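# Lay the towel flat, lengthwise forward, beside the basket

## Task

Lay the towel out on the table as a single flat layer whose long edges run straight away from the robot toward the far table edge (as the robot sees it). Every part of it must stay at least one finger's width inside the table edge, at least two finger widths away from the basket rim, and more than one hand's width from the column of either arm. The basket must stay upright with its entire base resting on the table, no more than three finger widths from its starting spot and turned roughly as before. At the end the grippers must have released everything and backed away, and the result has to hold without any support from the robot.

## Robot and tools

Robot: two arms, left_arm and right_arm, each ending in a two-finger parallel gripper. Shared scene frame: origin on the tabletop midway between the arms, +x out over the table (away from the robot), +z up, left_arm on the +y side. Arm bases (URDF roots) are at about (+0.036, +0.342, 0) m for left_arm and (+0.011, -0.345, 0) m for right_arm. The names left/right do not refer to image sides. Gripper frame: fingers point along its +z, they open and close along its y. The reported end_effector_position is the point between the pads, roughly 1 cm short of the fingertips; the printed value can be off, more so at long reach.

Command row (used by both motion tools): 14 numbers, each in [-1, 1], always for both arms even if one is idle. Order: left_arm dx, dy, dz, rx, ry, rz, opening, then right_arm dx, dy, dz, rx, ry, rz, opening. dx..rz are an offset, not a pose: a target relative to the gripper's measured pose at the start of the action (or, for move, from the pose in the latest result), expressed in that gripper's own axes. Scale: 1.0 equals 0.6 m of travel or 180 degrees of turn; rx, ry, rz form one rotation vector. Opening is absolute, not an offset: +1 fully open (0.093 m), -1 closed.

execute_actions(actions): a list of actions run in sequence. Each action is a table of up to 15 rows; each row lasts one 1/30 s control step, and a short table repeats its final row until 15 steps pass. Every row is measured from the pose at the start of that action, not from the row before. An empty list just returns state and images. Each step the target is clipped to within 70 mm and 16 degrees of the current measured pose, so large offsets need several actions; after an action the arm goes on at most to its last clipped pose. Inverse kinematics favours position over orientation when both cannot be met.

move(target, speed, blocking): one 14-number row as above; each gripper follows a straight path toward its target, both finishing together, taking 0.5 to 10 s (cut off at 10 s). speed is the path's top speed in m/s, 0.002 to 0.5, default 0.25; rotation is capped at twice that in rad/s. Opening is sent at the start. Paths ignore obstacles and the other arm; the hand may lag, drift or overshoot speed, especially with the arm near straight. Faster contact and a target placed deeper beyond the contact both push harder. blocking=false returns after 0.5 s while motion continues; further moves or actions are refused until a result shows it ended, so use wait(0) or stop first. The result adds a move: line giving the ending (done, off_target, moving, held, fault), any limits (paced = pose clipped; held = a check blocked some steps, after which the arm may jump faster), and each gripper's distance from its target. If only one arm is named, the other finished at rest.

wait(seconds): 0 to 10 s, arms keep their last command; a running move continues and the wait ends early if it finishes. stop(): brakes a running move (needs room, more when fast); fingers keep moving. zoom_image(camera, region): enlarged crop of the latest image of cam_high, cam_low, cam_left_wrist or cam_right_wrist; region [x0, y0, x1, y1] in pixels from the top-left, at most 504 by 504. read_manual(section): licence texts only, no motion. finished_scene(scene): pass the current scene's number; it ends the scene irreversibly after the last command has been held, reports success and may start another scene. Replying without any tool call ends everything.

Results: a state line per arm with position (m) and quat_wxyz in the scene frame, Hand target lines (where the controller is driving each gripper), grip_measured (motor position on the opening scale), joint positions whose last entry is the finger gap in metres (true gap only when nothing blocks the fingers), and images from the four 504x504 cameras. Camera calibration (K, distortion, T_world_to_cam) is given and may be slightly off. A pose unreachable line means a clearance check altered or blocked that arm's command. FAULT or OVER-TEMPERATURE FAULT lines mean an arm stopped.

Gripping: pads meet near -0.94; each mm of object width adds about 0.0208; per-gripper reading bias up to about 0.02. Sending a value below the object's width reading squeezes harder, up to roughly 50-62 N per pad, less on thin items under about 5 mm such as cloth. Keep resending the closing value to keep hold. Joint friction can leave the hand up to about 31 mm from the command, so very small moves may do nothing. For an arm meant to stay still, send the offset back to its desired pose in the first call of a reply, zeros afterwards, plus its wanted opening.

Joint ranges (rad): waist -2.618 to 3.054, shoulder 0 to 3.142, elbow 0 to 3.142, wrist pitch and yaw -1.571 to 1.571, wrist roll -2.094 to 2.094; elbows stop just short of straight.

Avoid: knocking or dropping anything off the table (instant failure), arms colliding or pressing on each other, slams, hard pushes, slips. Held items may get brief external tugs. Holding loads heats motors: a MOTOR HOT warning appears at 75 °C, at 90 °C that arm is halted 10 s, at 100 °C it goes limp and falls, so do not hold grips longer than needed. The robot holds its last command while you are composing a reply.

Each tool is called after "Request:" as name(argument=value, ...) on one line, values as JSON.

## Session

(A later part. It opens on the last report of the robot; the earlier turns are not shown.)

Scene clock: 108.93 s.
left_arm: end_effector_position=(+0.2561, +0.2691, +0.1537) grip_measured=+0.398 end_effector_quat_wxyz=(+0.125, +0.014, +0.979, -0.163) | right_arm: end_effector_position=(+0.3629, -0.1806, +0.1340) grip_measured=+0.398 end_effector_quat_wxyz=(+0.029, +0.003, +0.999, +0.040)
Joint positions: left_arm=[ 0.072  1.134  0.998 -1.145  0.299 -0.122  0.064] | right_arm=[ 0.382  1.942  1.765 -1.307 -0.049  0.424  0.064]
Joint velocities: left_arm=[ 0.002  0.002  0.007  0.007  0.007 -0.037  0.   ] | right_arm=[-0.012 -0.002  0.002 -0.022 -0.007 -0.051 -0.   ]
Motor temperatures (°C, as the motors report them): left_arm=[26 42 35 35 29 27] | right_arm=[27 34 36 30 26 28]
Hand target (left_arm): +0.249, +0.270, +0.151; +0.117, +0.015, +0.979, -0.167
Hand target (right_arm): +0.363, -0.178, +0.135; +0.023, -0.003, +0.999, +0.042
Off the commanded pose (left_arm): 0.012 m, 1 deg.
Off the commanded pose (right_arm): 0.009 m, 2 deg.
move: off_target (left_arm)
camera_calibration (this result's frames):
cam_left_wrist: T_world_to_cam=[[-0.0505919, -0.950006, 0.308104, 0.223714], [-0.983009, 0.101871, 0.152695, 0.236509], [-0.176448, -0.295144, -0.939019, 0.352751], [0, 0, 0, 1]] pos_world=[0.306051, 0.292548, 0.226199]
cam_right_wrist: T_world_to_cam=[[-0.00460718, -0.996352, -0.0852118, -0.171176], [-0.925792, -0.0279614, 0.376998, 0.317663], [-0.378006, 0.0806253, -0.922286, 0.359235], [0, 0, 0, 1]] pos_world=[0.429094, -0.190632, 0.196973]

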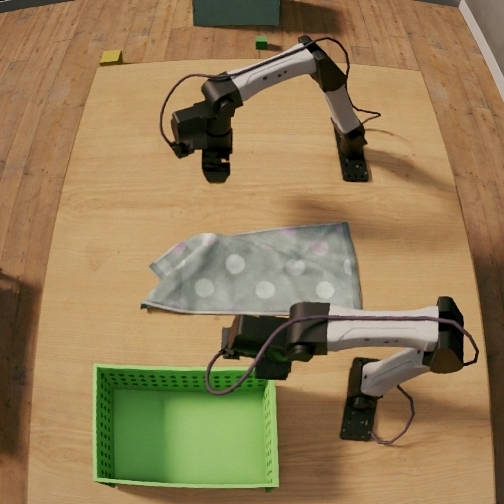

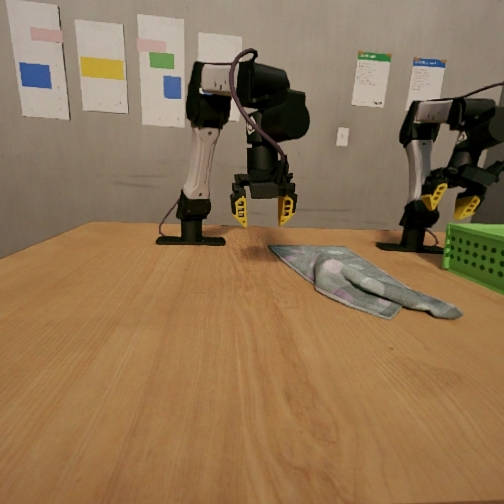

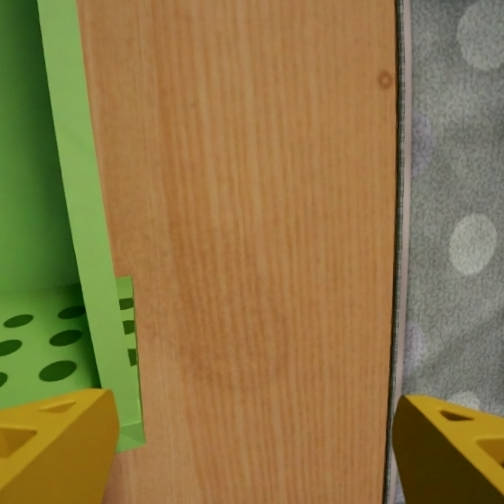

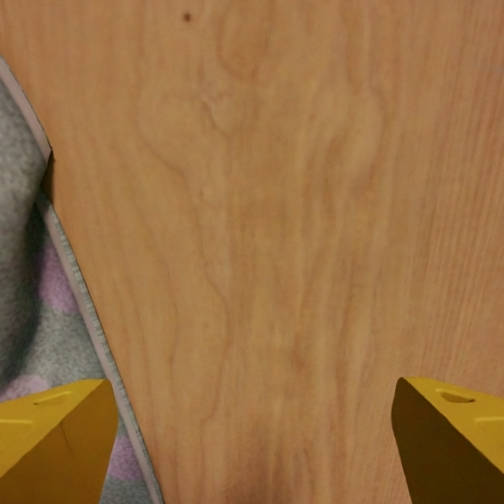

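Request:
move(target=[-0.03,-0.04,-0.125,0,0,0,0.2, -0.187,0.30,0.18,0,0,-0.167,0.2], speed=0.15)

Scene clock: 119.13 s.
left_arm: end_effector_position=(+0.2528, +0.2695, +0.2310) grip_measured=+0.202 end_effector_quat_wxyz=(+0.127, +0.015, +0.978, -0.163) | right_arm: end_effector_position=(+0.4720, -0.0023, +0.0422) grip_measured=+0.202 end_effector_quat_wxyz=(+0.117, -0.244, +0.960, +0.069)
Joint positions: left_arm=[ 0.072  1.191  1.346 -1.432  0.299 -0.121  0.055] | right_arm=[ 0.594  2.799  2.854 -1.357 -0.042  0.135  0.055]
Joint velocities: left_arm=[-0.002  0.017  0.002 -0.007 -0.022  0.037  0.   ] | right_arm=[-0.012 -0.022  0.002  0.066  0.007 -0.095 -0.   ]
Motor temperatures (°C, as the motors report them): left_arm=[26 39 35 34 29 27] | right_arm=[26 36 37 30 26 28]
Hand target (left_arm): +0.255, +0.270, +0.234; +0.125, +0.014, +0.979, -0.163
Hand target (right_arm): +0.477, +0.006, +0.045; +0.136, -0.252, +0.955, +0.072
Off the commanded pose (left_arm): 0.004 m, 0 deg.
Off the commanded pose (right_arm): 0.014 m, 10 deg.
elbow stopped short (right arm): the move would have taken joint 3 (elbow) straighter than the controller allows; a more bent joint 3 avoids this.
move: off_target (right_arm)
camera_calibration (this result's frames):
cam_left_wrist: T_world_to_cam=[[-0.053472, -0.949898, 0.307951, 0.200812], [-0.983623, 0.103262, 0.147724, 0.2224], [-0.172123, -0.295009, -0.939864, 0.423881], [0, 0, 0, 1]] pos_world=[0.302455, 0.292834, 0.303696]
cam_right_wrist: T_world_to_cam=[[0.484991, -0.870757, -0.0810286, -0.23182], [-0.851646, -0.491327, 0.182473, 0.430389], [-0.198701, -0.0194901, -0.979866, 0.218958], [0, 0, 0, 1]] pos_world=[0.522477, 0.0138704, 0.117232]

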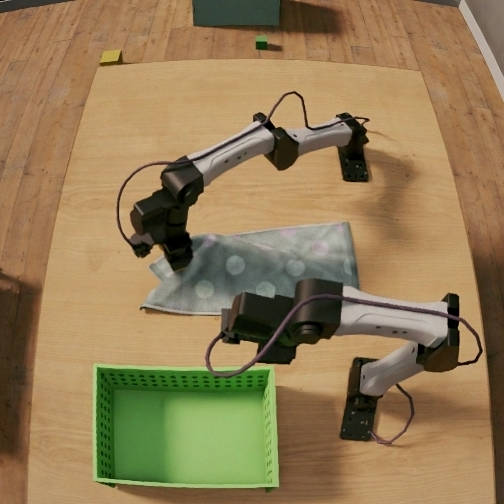

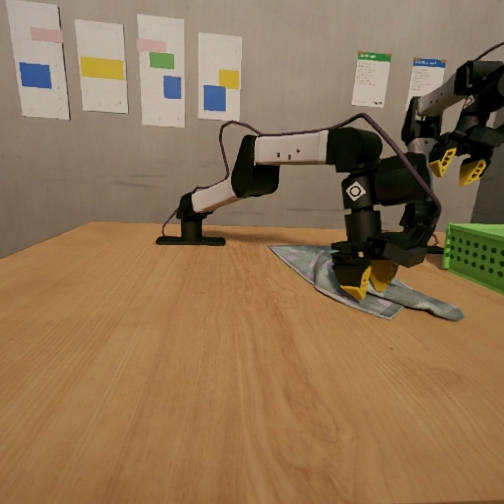

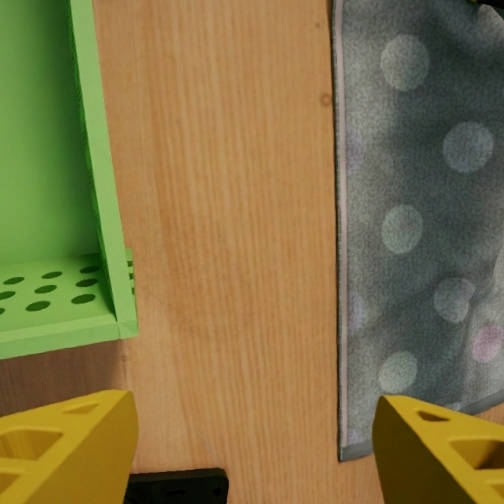

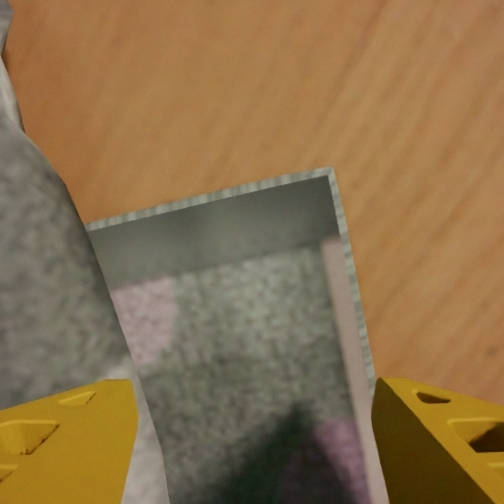

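Request:
move(target=[0,0,0,0,0,0,0.2, -0.01,-0.04,0.06,0,0,0,0.2], speed=0.08)

Request:
move(target=[0,0,0,0,0,0,0.2, 0,0,0.005,0,0,0,-1])

Request:
move(target=[0,0,0,0,0,0,0.2, 0.09,-0.14,-0.02,0,0,0.167,-1], speed=0.06)

Scene clock: 128.03 s.
left_arm: end_effector_position=(+0.2526, +0.2695, +0.2309) grip_measured=+0.202 end_effector_quat_wxyz=(+0.127, +0.015, +0.978, -0.163) | right_arm: end_effector_position=(+0.4857, -0.0086, +0.0226) grip_measured=+0.202 end_effector_quat_wxyz=(+0.118, -0.246, +0.959, +0.074)
Joint positions: left_arm=[ 0.072  1.191  1.346 -1.432  0.299 -0.121  0.055] | right_arm=[ 0.567  2.845  2.866 -1.317 -0.058  0.105  0.055]
Joint velocities: left_arm=[-0.017 -0.007 -0.002 -0.095 -0.007 -0.066 -0.   ] | right_arm=[ 0.007  0.007  0.012 -0.037  0.051  0.007 -0.   ]
Motor temperatures (°C, as the motors report them): left_arm=[26 37 36 34 29 27] | right_arm=[26 40 38 31 26 28]
Hand target (left_arm): +0.253, +0.269, +0.231; +0.127, +0.015, +0.978, -0.163
Hand target (right_arm): +0.495, -0.014, +0.008; +0.121, -0.244, +0.960, +0.071
Off the commanded pose (left_arm): 0.000 m, 0 deg.
Off the commanded pose (right_arm): 0.019 m, 1 deg.
elbow stopped short (right arm): the move would have taken joint 3 (elbow) straighter than the controller allows; a more bent joint 3 avoids this.
move: off_target (right_arm)
camera_calibration (this result's frames):
cam_left_wrist: T_world_to_cam=[[-0.0532384, -0.949923, 0.307915, 0.200793], [-0.983511, 0.10325, 0.148479, 0.222039], [-0.172836, -0.294933, -0.939757, 0.423943], [0, 0, 0, 1]] pos_world=[0.30234, 0.292847, 0.303608]
cam_right_wrist: T_world_to_cam=[[0.490155, -0.867074, -0.0890608, -0.247756], [-0.848933, -0.498058, 0.176782, 0.441275], [-0.19764, -0.0110439, -0.980212, 0.201976], [0, 0, 0, 1]] pos_world=[0.535969, 0.00718848, 0.0979042]

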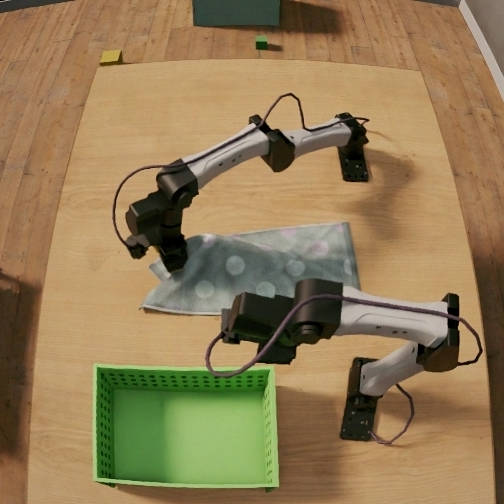

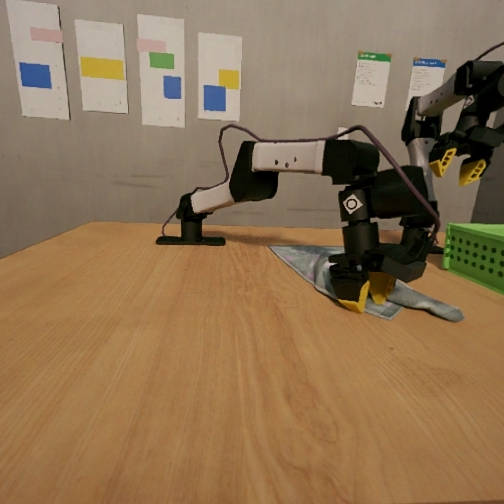

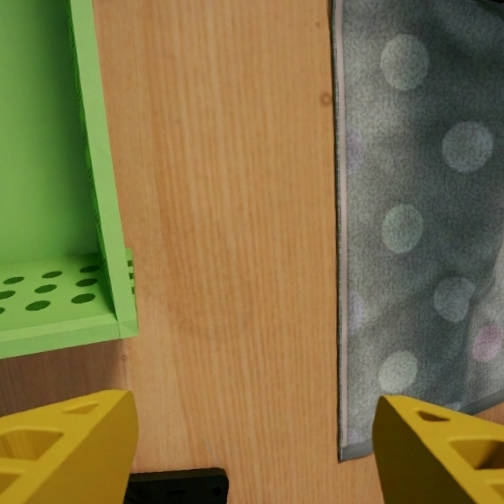

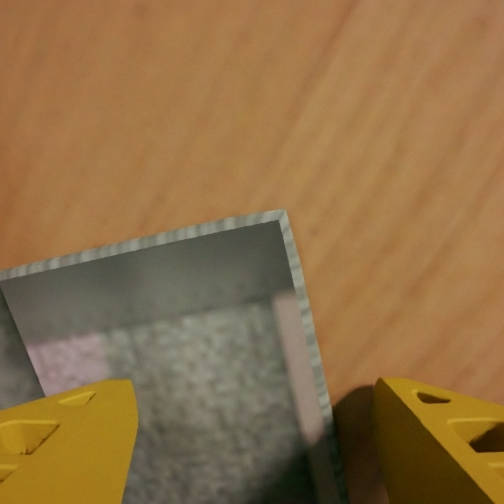

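Scene clock: 128.73 s.
left_arm: end_effector_position=(+0.2526, +0.2695, +0.2309) grip_measured=+0.202 end_effector_quat_wxyz=(+0.127, +0.015, +0.978, -0.163) | right_arm: end_effector_position=(+0.4845, -0.0058, +0.0242) grip_measured=-0.975 end_effector_quat_wxyz=(+0.118, -0.248, +0.958, +0.081)
Joint positions: left_arm=[ 0.072  1.191  1.346 -1.432  0.299 -0.121  0.055] | right_arm=[ 0.568  2.843  2.866 -1.315 -0.07   0.105  0.   ]
Joint velocities: left_arm=[-0.007 -0.027 -0.007 -0.007  0.022 -0.007  0.001] | right_arm=[-0.002 -0.017  0.017 -0.037  0.022 -0.022  0.   ]
Motor temperatures (°C, as the motors report them): left_arm=[26 37 36 34 29 27] | right_arm=[26 41 38 31 26 28]
Hand target (left_arm): +0.253, +0.270, +0.231; +0.127, +0.015, +0.978, -0.163
Hand target (right_arm): +0.486, -0.008, +0.020; +0.118, -0.246, +0.959, +0.074
Off the commanded pose (left_arm): 0.000 m, 0 deg.
Off the commanded pose (right_arm): 0.005 m, 1 deg.
move: done
camera_calibration (this result's frames):
cam_left_wrist: T_world_to_cam=[[-0.0532384, -0.949923, 0.307915, 0.200793], [-0.983511, 0.10325, 0.148479, 0.222039], [-0.172836, -0.294933, -0.939757, 0.423943], [0, 0, 0, 1]] pos_world=[0.30234, 0.292847, 0.303608]
cam_right_wrist: T_world_to_cam=[[0.493989, -0.863618, -0.100694, -0.24627], [-0.84603, -0.504147, 0.173403, 0.440034], [-0.200518, -0.000469067, -0.97969, 0.204731], [0, 0, 0, 1]] pos_world=[0.534989, 0.00925424, 0.0994717]

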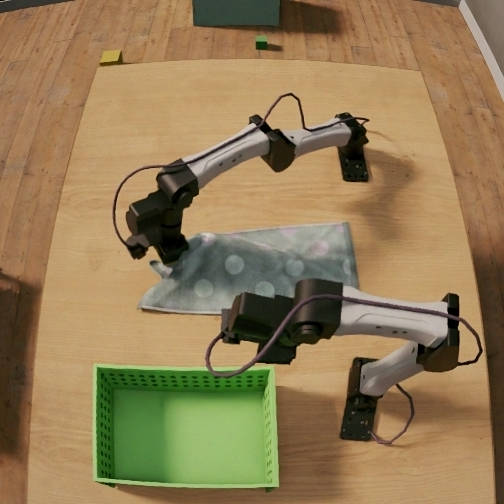

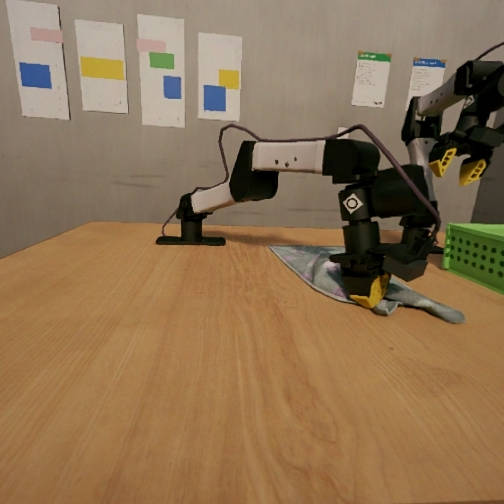

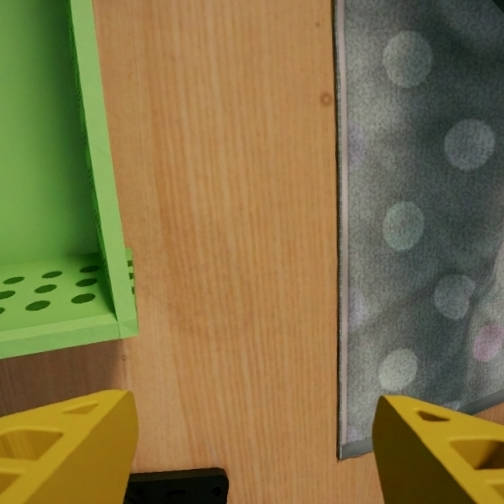

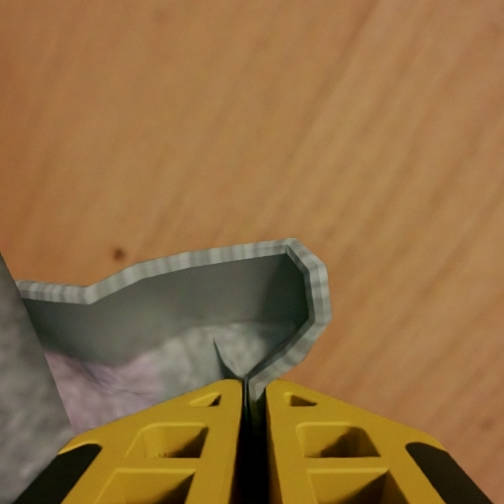

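Scene clock: 133.37 s.
left_arm: end_effector_position=(+0.2526, +0.2695, +0.2309) grip_measured=+0.202 end_effector_quat_wxyz=(+0.127, +0.015, +0.978, -0.163) | right_arm: end_effector_position=(+0.4837, -0.0865, +0.0232) grip_measured=-0.975 end_effector_quat_wxyz=(+0.106, -0.010, +0.986, +0.128)
Joint positions: left_arm=[ 0.072  1.191  1.346 -1.432  0.299 -0.121  0.055] | right_arm=[ 0.424  2.41   2.023 -0.878 -0.138  0.459  0.   ]
Joint velocities: left_arm=[ 0.007 -0.017  0.012 -0.007 -0.007 -0.022 -0.   ] | right_arm=[ 0.007 -0.007 -0.007  0.007  0.022 -0.051  0.   ]
Motor temperatures (°C, as the motors report them): left_arm=[26 36 35 34 29 27] | right_arm=[27 43 37 30 26 28]
Hand target (left_arm): +0.253, +0.270, +0.231; +0.127, +0.015, +0.978, -0.163
Hand target (right_arm): +0.480, -0.105, +0.015; +0.094, +0.009, +0.990, +0.108
Off the commanded pose (left_arm): 0.000 m, 0 deg.
Off the commanded pose (right_arm): 0.022 m, 3 deg.
move: off_target (right_arm)
camera_calibration (this result's frames):
cam_left_wrist: T_world_to_cam=[[-0.0532384, -0.949923, 0.307915, 0.200793], [-0.983511, 0.10325, 0.148479, 0.222039], [-0.172836, -0.294933, -0.939757, 0.423943], [0, 0, 0, 1]] pos_world=[0.30234, 0.292847, 0.303608]
cam_right_wrist: T_world_to_cam=[[0.0464217, -0.965656, -0.255642, -0.104323], [-0.97069, -0.10402, 0.216657, 0.492755], [-0.235808, 0.238092, -0.942182, 0.240437], [0, 0, 0, 1]] pos_world=[0.539852, -0.10673, 0.0931075]

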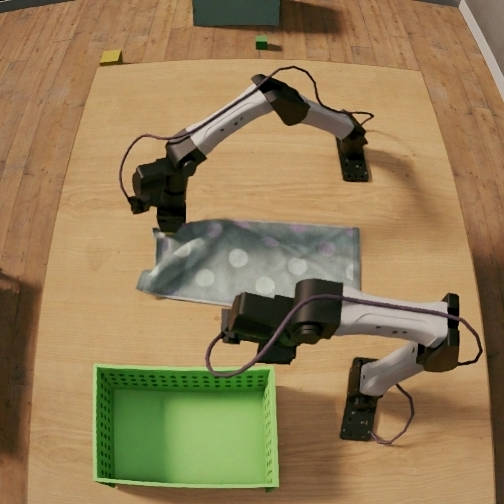

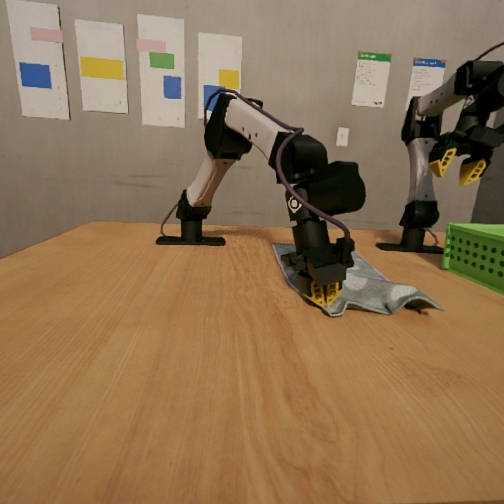

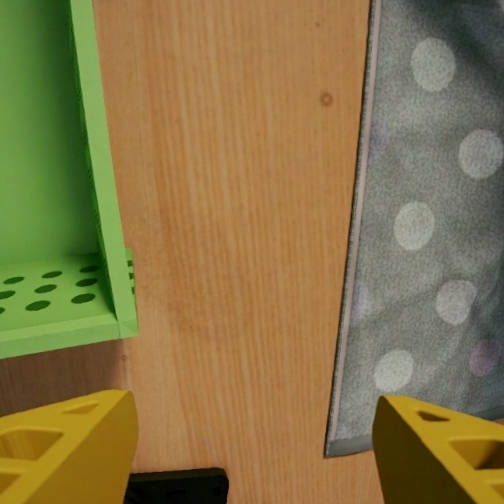

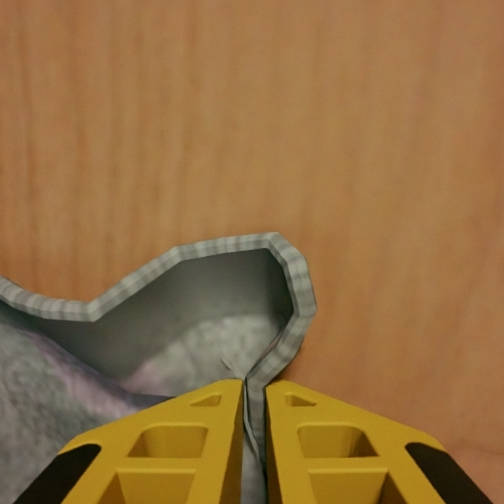

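Request:
move(target=[-0.315,-0.174,0.457,-0.105,0.082,-0.01,0.2, 0,0,0,0,0,0,-1], speed=0.15)

Scene clock: 146.47 s.
left_arm: end_effector_position=(+0.4920, +0.0879, +0.0465) grip_measured=+0.202 end_effector_quat_wxyz=(+0.026, -0.001, +0.999, -0.028) | right_arm: end_effector_position=(+0.4837, -0.0857, +0.0234) grip_measured=-0.975 end_effector_quat_wxyz=(+0.106, -0.009, +0.986, +0.130)
Joint positions: left_arm=[-0.323  2.735  2.777 -1.541  0.024 -0.504  0.055] | right_arm=[ 0.424  2.41   2.023 -0.877 -0.142  0.461  0.   ]
Joint velocities: left_arm=[-0.002 -0.017 -0.012  0.051  0.051  0.066  0.001] | right_arm=[-0.007 -0.002  0.012  0.007 -0.022 -0.022  0.   ]
Motor temperatures (°C, as the motors report them): left_arm=[26 35 36 33 29 27] | right_arm=[27 48 37 31 26 28]
Hand target (left_arm): +0.492, +0.087, +0.053; +0.032, -0.003, +0.999, -0.024
Hand target (right_arm): +0.484, -0.086, +0.023; +0.106, -0.009, +0.986, +0.128
Off the commanded pose (left_arm): 0.015 m, 4 deg.
Off the commanded pose (right_arm): 0.001 m, 0 deg.
joint sent to its limit (left arm) — the command would take joint 4 (wrist pitch) past its lower limit, so that joint was sent only as far as its limit.
move: off_target (left_arm)
camera_calibration (this result's frames):
cam_left_wrist: T_world_to_cam=[[0.0150658, -0.998892, 0.0445743, 0.0807537], [-0.93234, 0.00207293, 0.361578, 0.477449], [-0.36127, -0.0470059, -0.931276, 0.308964], [0, 0, 0, 1]] pos_world=[0.555547, 0.0941977, 0.111496]
cam_right_wrist: T_world_to_cam=[[0.0453028, -0.964476, -0.260258, -0.102776], [-0.97057, -0.104178, 0.217121, 0.492687], [-0.236521, 0.242762, -0.940811, 0.241155], [0, 0, 0, 1]] pos_world=[0.539881, -0.106341, 0.0931601]

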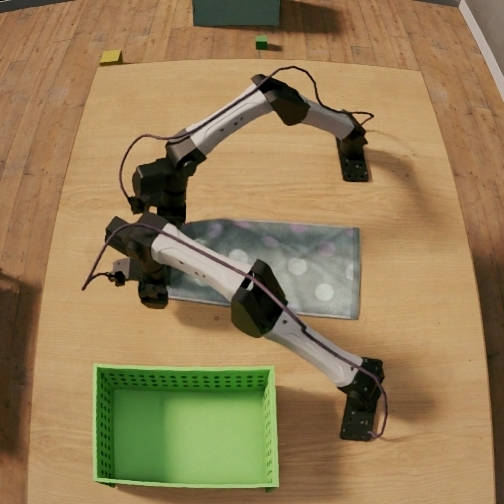

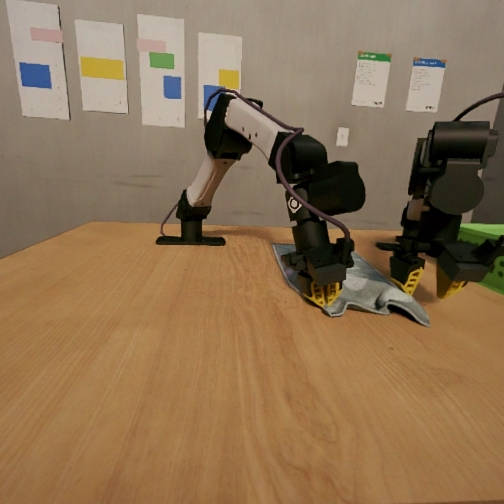

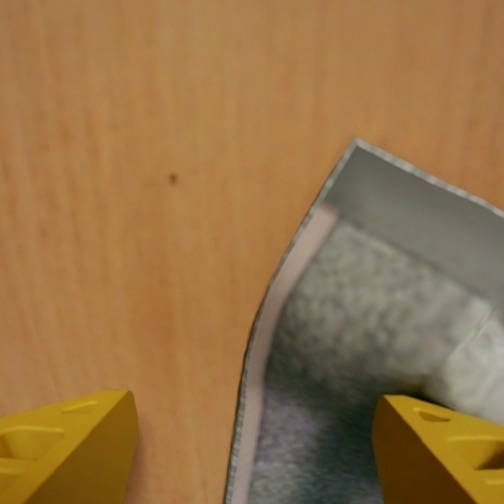

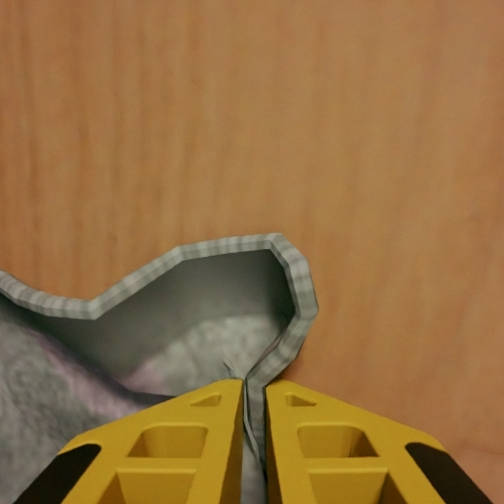

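Request:
move(target=[-0.04,-0.02,0.06,0,0,0,0.2, 0,0,0,0,0,0,-1], speed=0.08)

Request:
move(target=[0,0,0.005,0,0,0,-1, 0,0,0,0,0,0,-1])

Request:
move(target=[0.03,0.11,-0.01,0,0,0,-1, 0,-0.05,-0.012,0,0,0,-1], speed=0.06)

Request:
move(target=[0,0,0,0,0,0,0.3, 0,0,0,0,0,0,0.3])

Request:
move(target=[0.1,0,-0.3,0,0,0,-1, 0.2,-0.25,-0.25,0,0,0,0.3], speed=0.15)

Scene clock: 153.93 s.
left_arm: end_effector_position=(+0.5007, +0.0826, +0.0223) grip_measured=+0.202 end_effector_quat_wxyz=(+0.027, -0.001, +0.999, -0.030) | right_arm: end_effector_position=(+0.4837, -0.0856, +0.0235) grip_measured=-0.975 end_effector_quat_wxyz=(+0.106, -0.009, +0.986, +0.131)
Joint positions: left_arm=[-0.323  2.821  2.85  -1.524  0.026 -0.504  0.055] | right_arm=[ 0.424  2.41   2.023 -0.876 -0.143  0.461  0.   ]
Joint velocities: left_arm=[-0.022 -0.007  0.022  0.007 -0.11  -0.022  0.   ] | right_arm=[-0.017  0.002 -0.017 -0.022 -0.051 -0.022  0.   ]
Motor temperatures (°C, as the motors report them): left_arm=[26 39 36 33 29 27] | right_arm=[27 49 37 31 26 28]
Hand target (left_arm): +0.516, +0.076, +0.013; +0.052, -0.001, +0.998, -0.042
Hand target (right_arm): +0.484, -0.086, +0.023; +0.106, -0.009, +0.986, +0.131
Off the commanded pose (left_arm): 0.022 m, 0 deg.
Off the commanded pose (right_arm): 0.000 m, 0 deg.
elbow stopped short (left arm): the move would have taken joint 3 (elbow) straighter than the controller allows; a more bent joint 3 avoids this.
move: off_target (left_arm)
camera_calibration (this result's frames):
cam_left_wrist: T_world_to_cam=[[0.0147241, -0.998674, 0.0493339, 0.0764766], [-0.933444, 0.00395726, 0.358702, 0.49478], [-0.358421, -0.051332, -0.932148, 0.28825], [0, 0, 0, 1]] pos_world=[0.564038, 0.0892137, 0.0874404]
cam_right_wrist: T_world_to_cam=[[0.0455308, -0.964251, -0.261048, -0.102692], [-0.97055, -0.10458, 0.217015, 0.492668], [-0.236557, 0.24348, -0.940616, 0.241239], [0, 0, 0, 1]] pos_world=[0.539902, -0.106235, 0.0931895]

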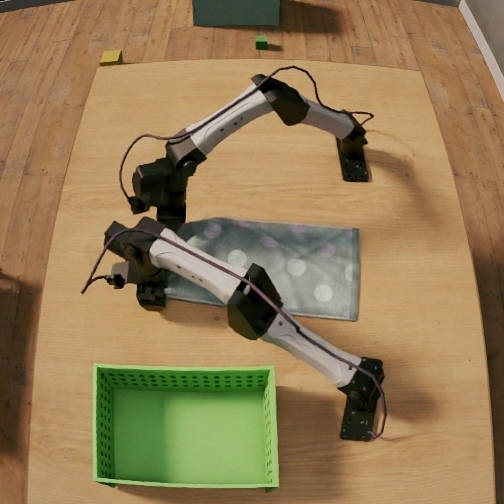

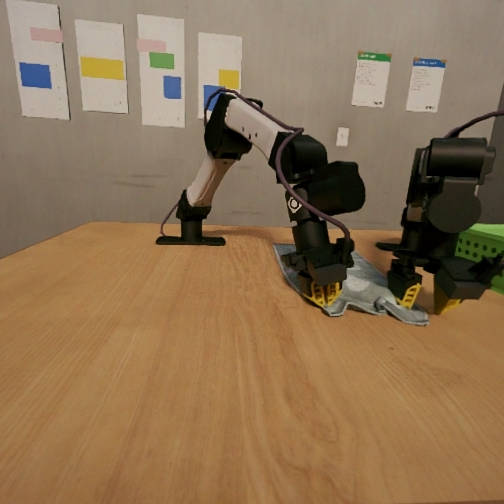

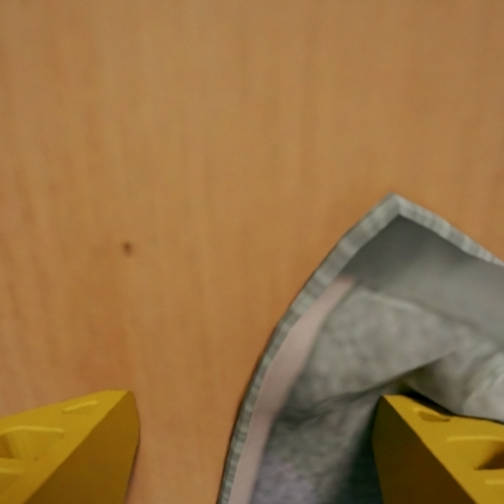

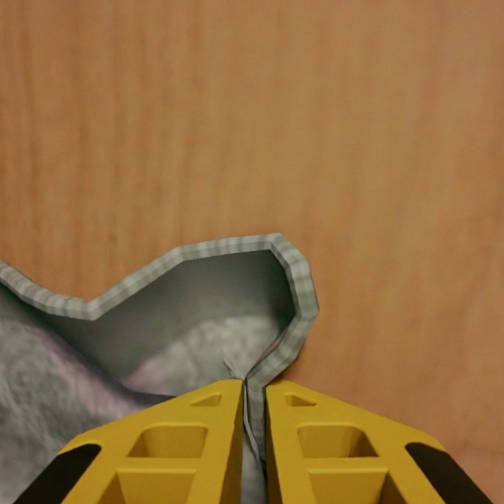

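Scene clock: 154.63 s.
left_arm: end_effector_position=(+0.4995, +0.0779, +0.0238) grip_measured=-0.981 end_effector_quat_wxyz=(+0.026, +0.001, +0.999, -0.039) | right_arm: end_effector_position=(+0.4837, -0.0856, +0.0235) grip_measured=-0.975 end_effector_quat_wxyz=(+0.106, -0.009, +0.986, +0.131)
Joint positions: left_arm=[-0.327  2.818  2.85  -1.519  0.043 -0.504  0.   ] | right_arm=[ 0.424  2.41   2.023 -0.876 -0.143  0.461  0.   ]
Joint velocities: left_arm=[-0.017 -0.007  0.002 -0.007  0.022  0.022  0.   ] | right_arm=[-0.007  0.002  0.007  0.081  0.007 -0.022  0.   ]
Motor temperatures (°C, as the motors report them): left_arm=[26 40 36 33 29 27] | right_arm=[27 50 37 31 26 28]
Hand target (left_arm): +0.501, +0.082, +0.019; +0.026, -0.001, +0.999, -0.029
Hand target (right_arm): +0.484, -0.086, +0.023; +0.106, -0.009, +0.986, +0.131
Off the commanded pose (left_arm): 0.007 m, 1 deg.
Off the commanded pose (right_arm): 0.000 m, 0 deg.
move: done
camera_calibration (this result's frames):
cam_left_wrist: T_world_to_cam=[[0.0100573, -0.997664, 0.0675744, 0.0735172], [-0.932593, 0.0150243, 0.360618, 0.491788], [-0.360791, -0.0666462, -0.930263, 0.291354], [0, 0, 0, 1]] pos_world=[0.563016, 0.0853743, 0.0887207]
cam_right_wrist: T_world_to_cam=[[0.0455308, -0.964251, -0.261048, -0.102692], [-0.97055, -0.10458, 0.217015, 0.492668], [-0.236557, 0.24348, -0.940616, 0.241239], [0, 0, 0, 1]] pos_world=[0.539902, -0.106235, 0.0931895]

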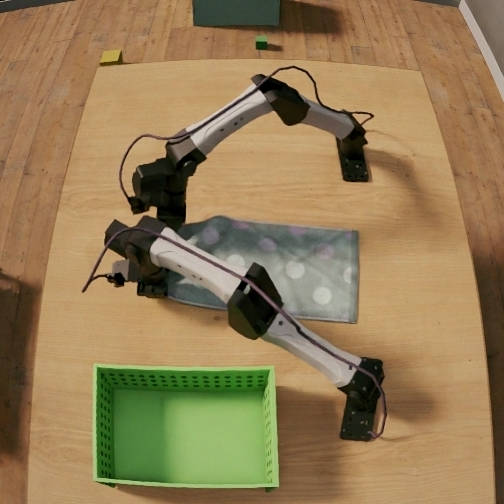

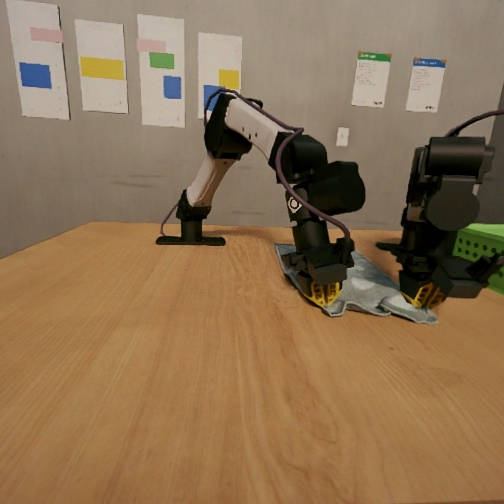

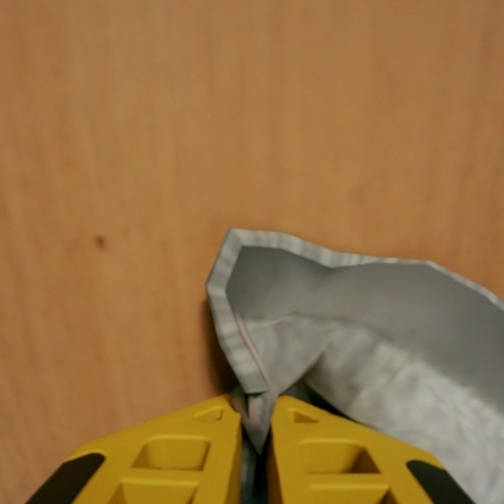

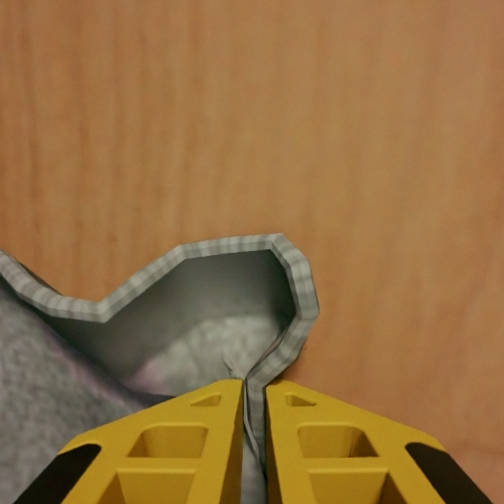

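Scene clock: 156.13 s.
left_arm: end_effector_position=(+0.4794, +0.1220, +0.0244) grip_measured=-0.981 end_effector_quat_wxyz=(+0.021, +0.008, +0.998, -0.065) | right_arm: end_effector_position=(+0.4834, -0.0894, +0.0243) grip_measured=-0.976 end_effector_quat_wxyz=(+0.107, -0.023, +0.981, +0.160)
Joint positions: left_arm=[-0.249  2.437  2.119 -1.161  0.101 -0.415  0.   ] | right_arm=[ 0.399  2.378  1.955 -0.818 -0.206  0.419  0.   ]
Joint velocities: left_arm=[-0.007 -0.022 -0.002  0.007  0.022 -0.007  0.   ] | right_arm=[ 0.002 -0.012 -0.002 -0.007  0.037 -0.007  0.   ]
Motor temperatures (°C, as the motors report them): left_arm=[26 41 36 33 29 27] | right_arm=[27 50 37 31 26 28]
Hand target (left_arm): +0.482, +0.144, +0.025; +0.026, +0.001, +0.999, -0.038
Hand target (right_arm): +0.484, -0.116, +0.023; +0.105, -0.009, +0.986, +0.131
Off the commanded pose (left_arm): 0.022 m, 3 deg.
Off the commanded pose (right_arm): 0.027 m, 4 deg.
move: off_target (left_arm, right_arm)
camera_calibration (this result's frames):
cam_left_wrist: T_world_to_cam=[[-0.00459483, -0.992974, 0.118242, 0.12286], [-0.928801, 0.0480533, 0.367451, 0.46617], [-0.370551, -0.108135, -0.922496, 0.297125], [0, 0, 0, 1]] pos_world=[0.543644, 0.131725, 0.0882746]
cam_right_wrist: T_world_to_cam=[[0.080257, -0.946287, -0.31321, -0.120048], [-0.967753, -0.149245, 0.20293, 0.486783], [-0.238775, 0.286823, -0.927749, 0.247496], [0, 0, 0, 1]] pos_world=[0.539816, -0.111937, 0.0932313]

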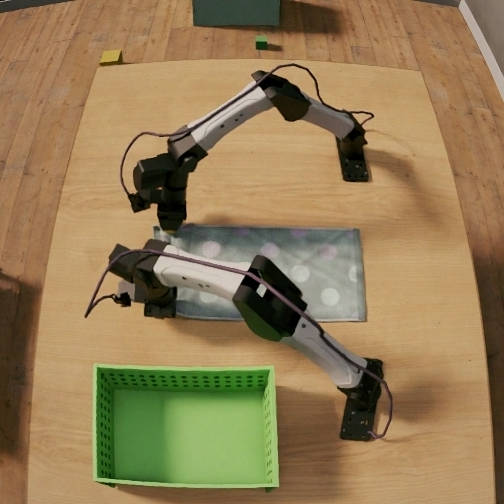

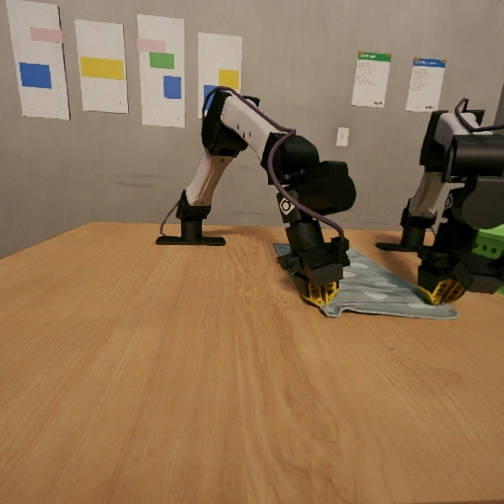

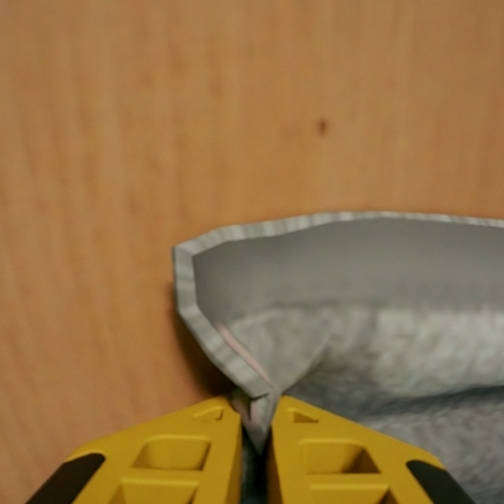

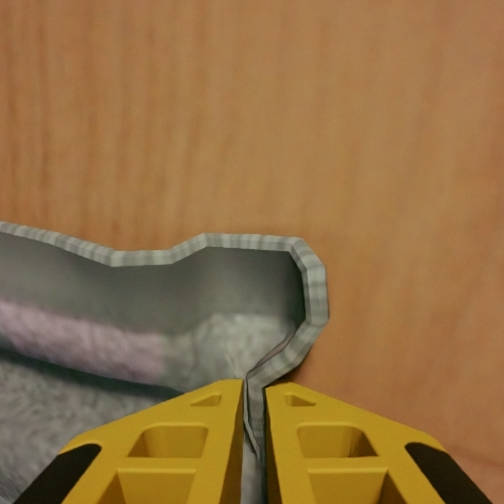

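Scene clock: 156.63 s.
left_arm: end_effector_position=(+0.4791, +0.1209, +0.0245) grip_measured=+0.298 end_effector_quat_wxyz=(+0.020, +0.009, +0.997, -0.068) | right_arm: end_effector_position=(+0.4816, -0.0778, +0.0296) grip_measured=+0.298 end_effector_quat_wxyz=(+0.108, -0.032, +0.977, +0.180)
Joint positions: left_arm=[-0.249  2.437  2.119 -1.16   0.107 -0.415  0.059] | right_arm=[ 0.409  2.372  1.955 -0.801 -0.242  0.419  0.059]
Joint velocities: left_arm=[-0.007 -0.012  0.012  0.022  0.007 -0.007 -0.   ] | right_arm=[ 0.007 -0.002  0.007 -0.066  0.007  0.022 -0.001]
Motor temperatures (°C, as the motors report them): left_arm=[26 41 36 33 29 27] | right_arm=[27 50 37 31 26 28]
Hand target (left_arm): +0.479, +0.122, +0.024; +0.021, +0.008, +0.998, -0.065
Hand target (right_arm): +0.483, -0.089, +0.025; +0.107, -0.024, +0.981, +0.160
Off the commanded pose (left_arm): 0.001 m, 0 deg.
Off the commanded pose (right_arm): 0.013 m, 3 deg.
move: off_target (right_arm)
camera_calibration (this result's frames):
cam_left_wrist: T_world_to_cam=[[-0.00567635, -0.992304, 0.123696, 0.122042], [-0.928142, 0.0512671, 0.36868, 0.465147], [-0.372184, -0.112714, -0.92129, 0.298298], [0, 0, 0, 1]] pos_world=[0.543437, 0.130879, 0.0882329]
cam_right_wrist: T_world_to_cam=[[0.102504, -0.931131, -0.349982, -0.115766], [-0.965163, -0.178245, 0.191543, 0.482509], [-0.240734, 0.318155, -0.916965, 0.251737], [0, 0, 0, 1]] pos_world=[0.538168, -0.10188, 0.0978974]

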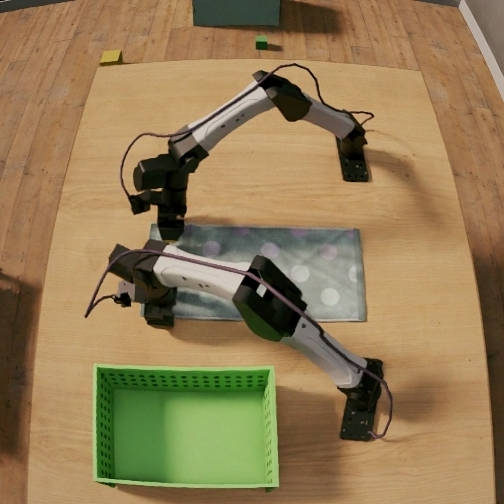

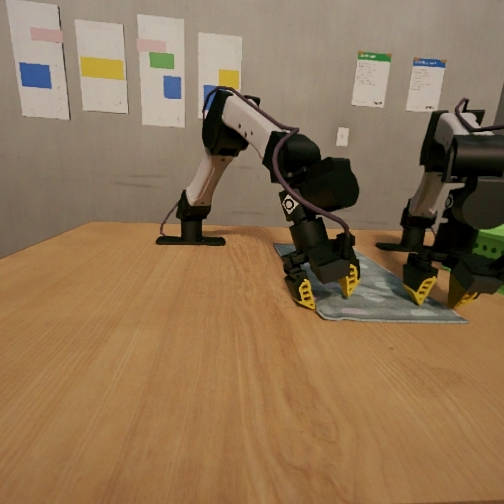

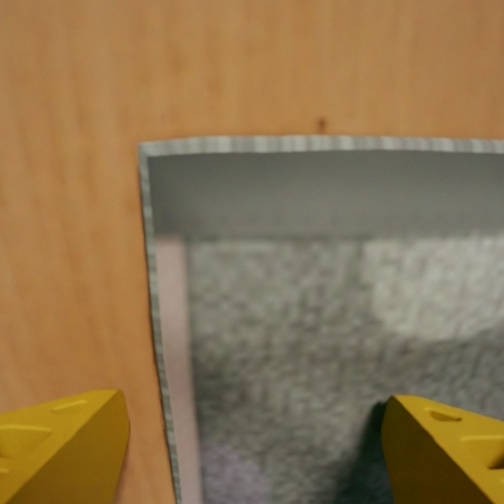

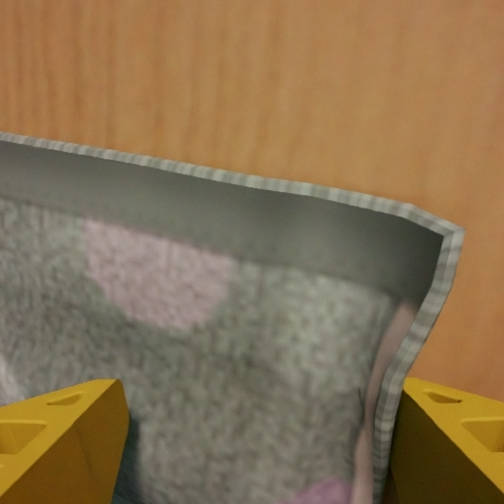

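Scene clock: 158.77 s.
left_arm: end_effector_position=(+0.4187, +0.1437, +0.1995) grip_measured=-0.991 end_effector_quat_wxyz=(+0.059, +0.009, +0.995, -0.086) | right_arm: end_effector_position=(+0.3605, -0.2743, +0.0876) grip_measured=+0.298 end_effector_quat_wxyz=(+0.114, -0.030, +0.978, +0.175)
Joint positions: left_arm=[-0.259  2.106  2.258 -1.544  0.107 -0.43   0.   ] | right_arm=[ 0.006  1.692  1.202 -0.839 -0.347  0.019  0.06 ]
Joint velocities: left_arm=[ 0.002  0.002 -0.002 -0.081 -0.081 -0.066  0.   ] | right_arm=[ 0.002  0.007 -0.002 -0.11   0.007 -0.081 -0.   ]
Motor temperatures (°C, as the motors report them): left_arm=[26 42 36 33 29 27] | right_arm=[27 50 37 31 26 28]
Hand target (left_arm): +0.413, +0.143, +0.201; +0.053, +0.007, +0.995, -0.084
Hand target (right_arm): +0.353, -0.275, +0.090; +0.111, -0.032, +0.977, +0.179
Off the commanded pose (left_arm): 0.007 m, 5 deg.
Off the commanded pose (right_arm): 0.011 m, 1 deg.
joint sent to its limit (left arm) — the command would take joint 4 (wrist pitch) past its lower limit, so that joint was sent only as far as its limit.
move: off_target (left_arm, right_arm)
camera_calibration (this result's frames):
cam_left_wrist: T_world_to_cam=[[-0.0114346, -0.987024, 0.160167, 0.117086], [-0.953744, 0.0588867, 0.294798, 0.367753], [-0.300404, -0.149388, -0.942041, 0.418994], [0, 0, 0, 1]] pos_world=[0.477948, 0.156503, 0.267543]
cam_right_wrist: T_world_to_cam=[[0.0991812, -0.935536, -0.339022, -0.266947], [-0.968437, -0.169048, 0.183174, 0.323963], [-0.228677, 0.310154, -0.922774, 0.332271], [0, 0, 0, 1]] pos_world=[0.416197, -0.298028, 0.156768]

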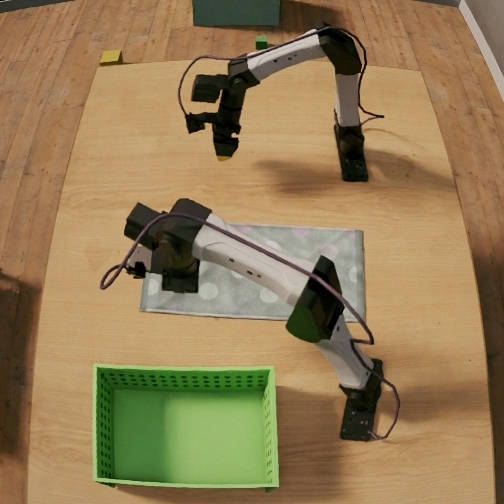

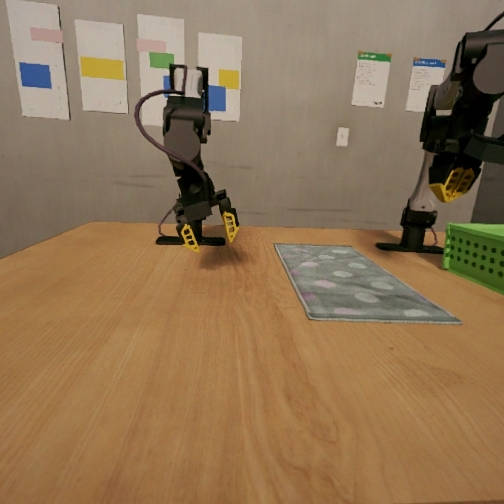

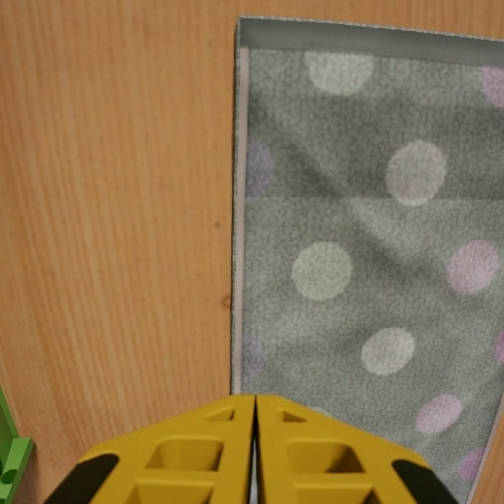

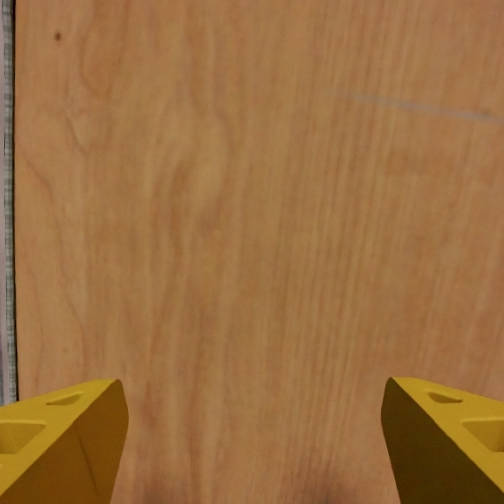

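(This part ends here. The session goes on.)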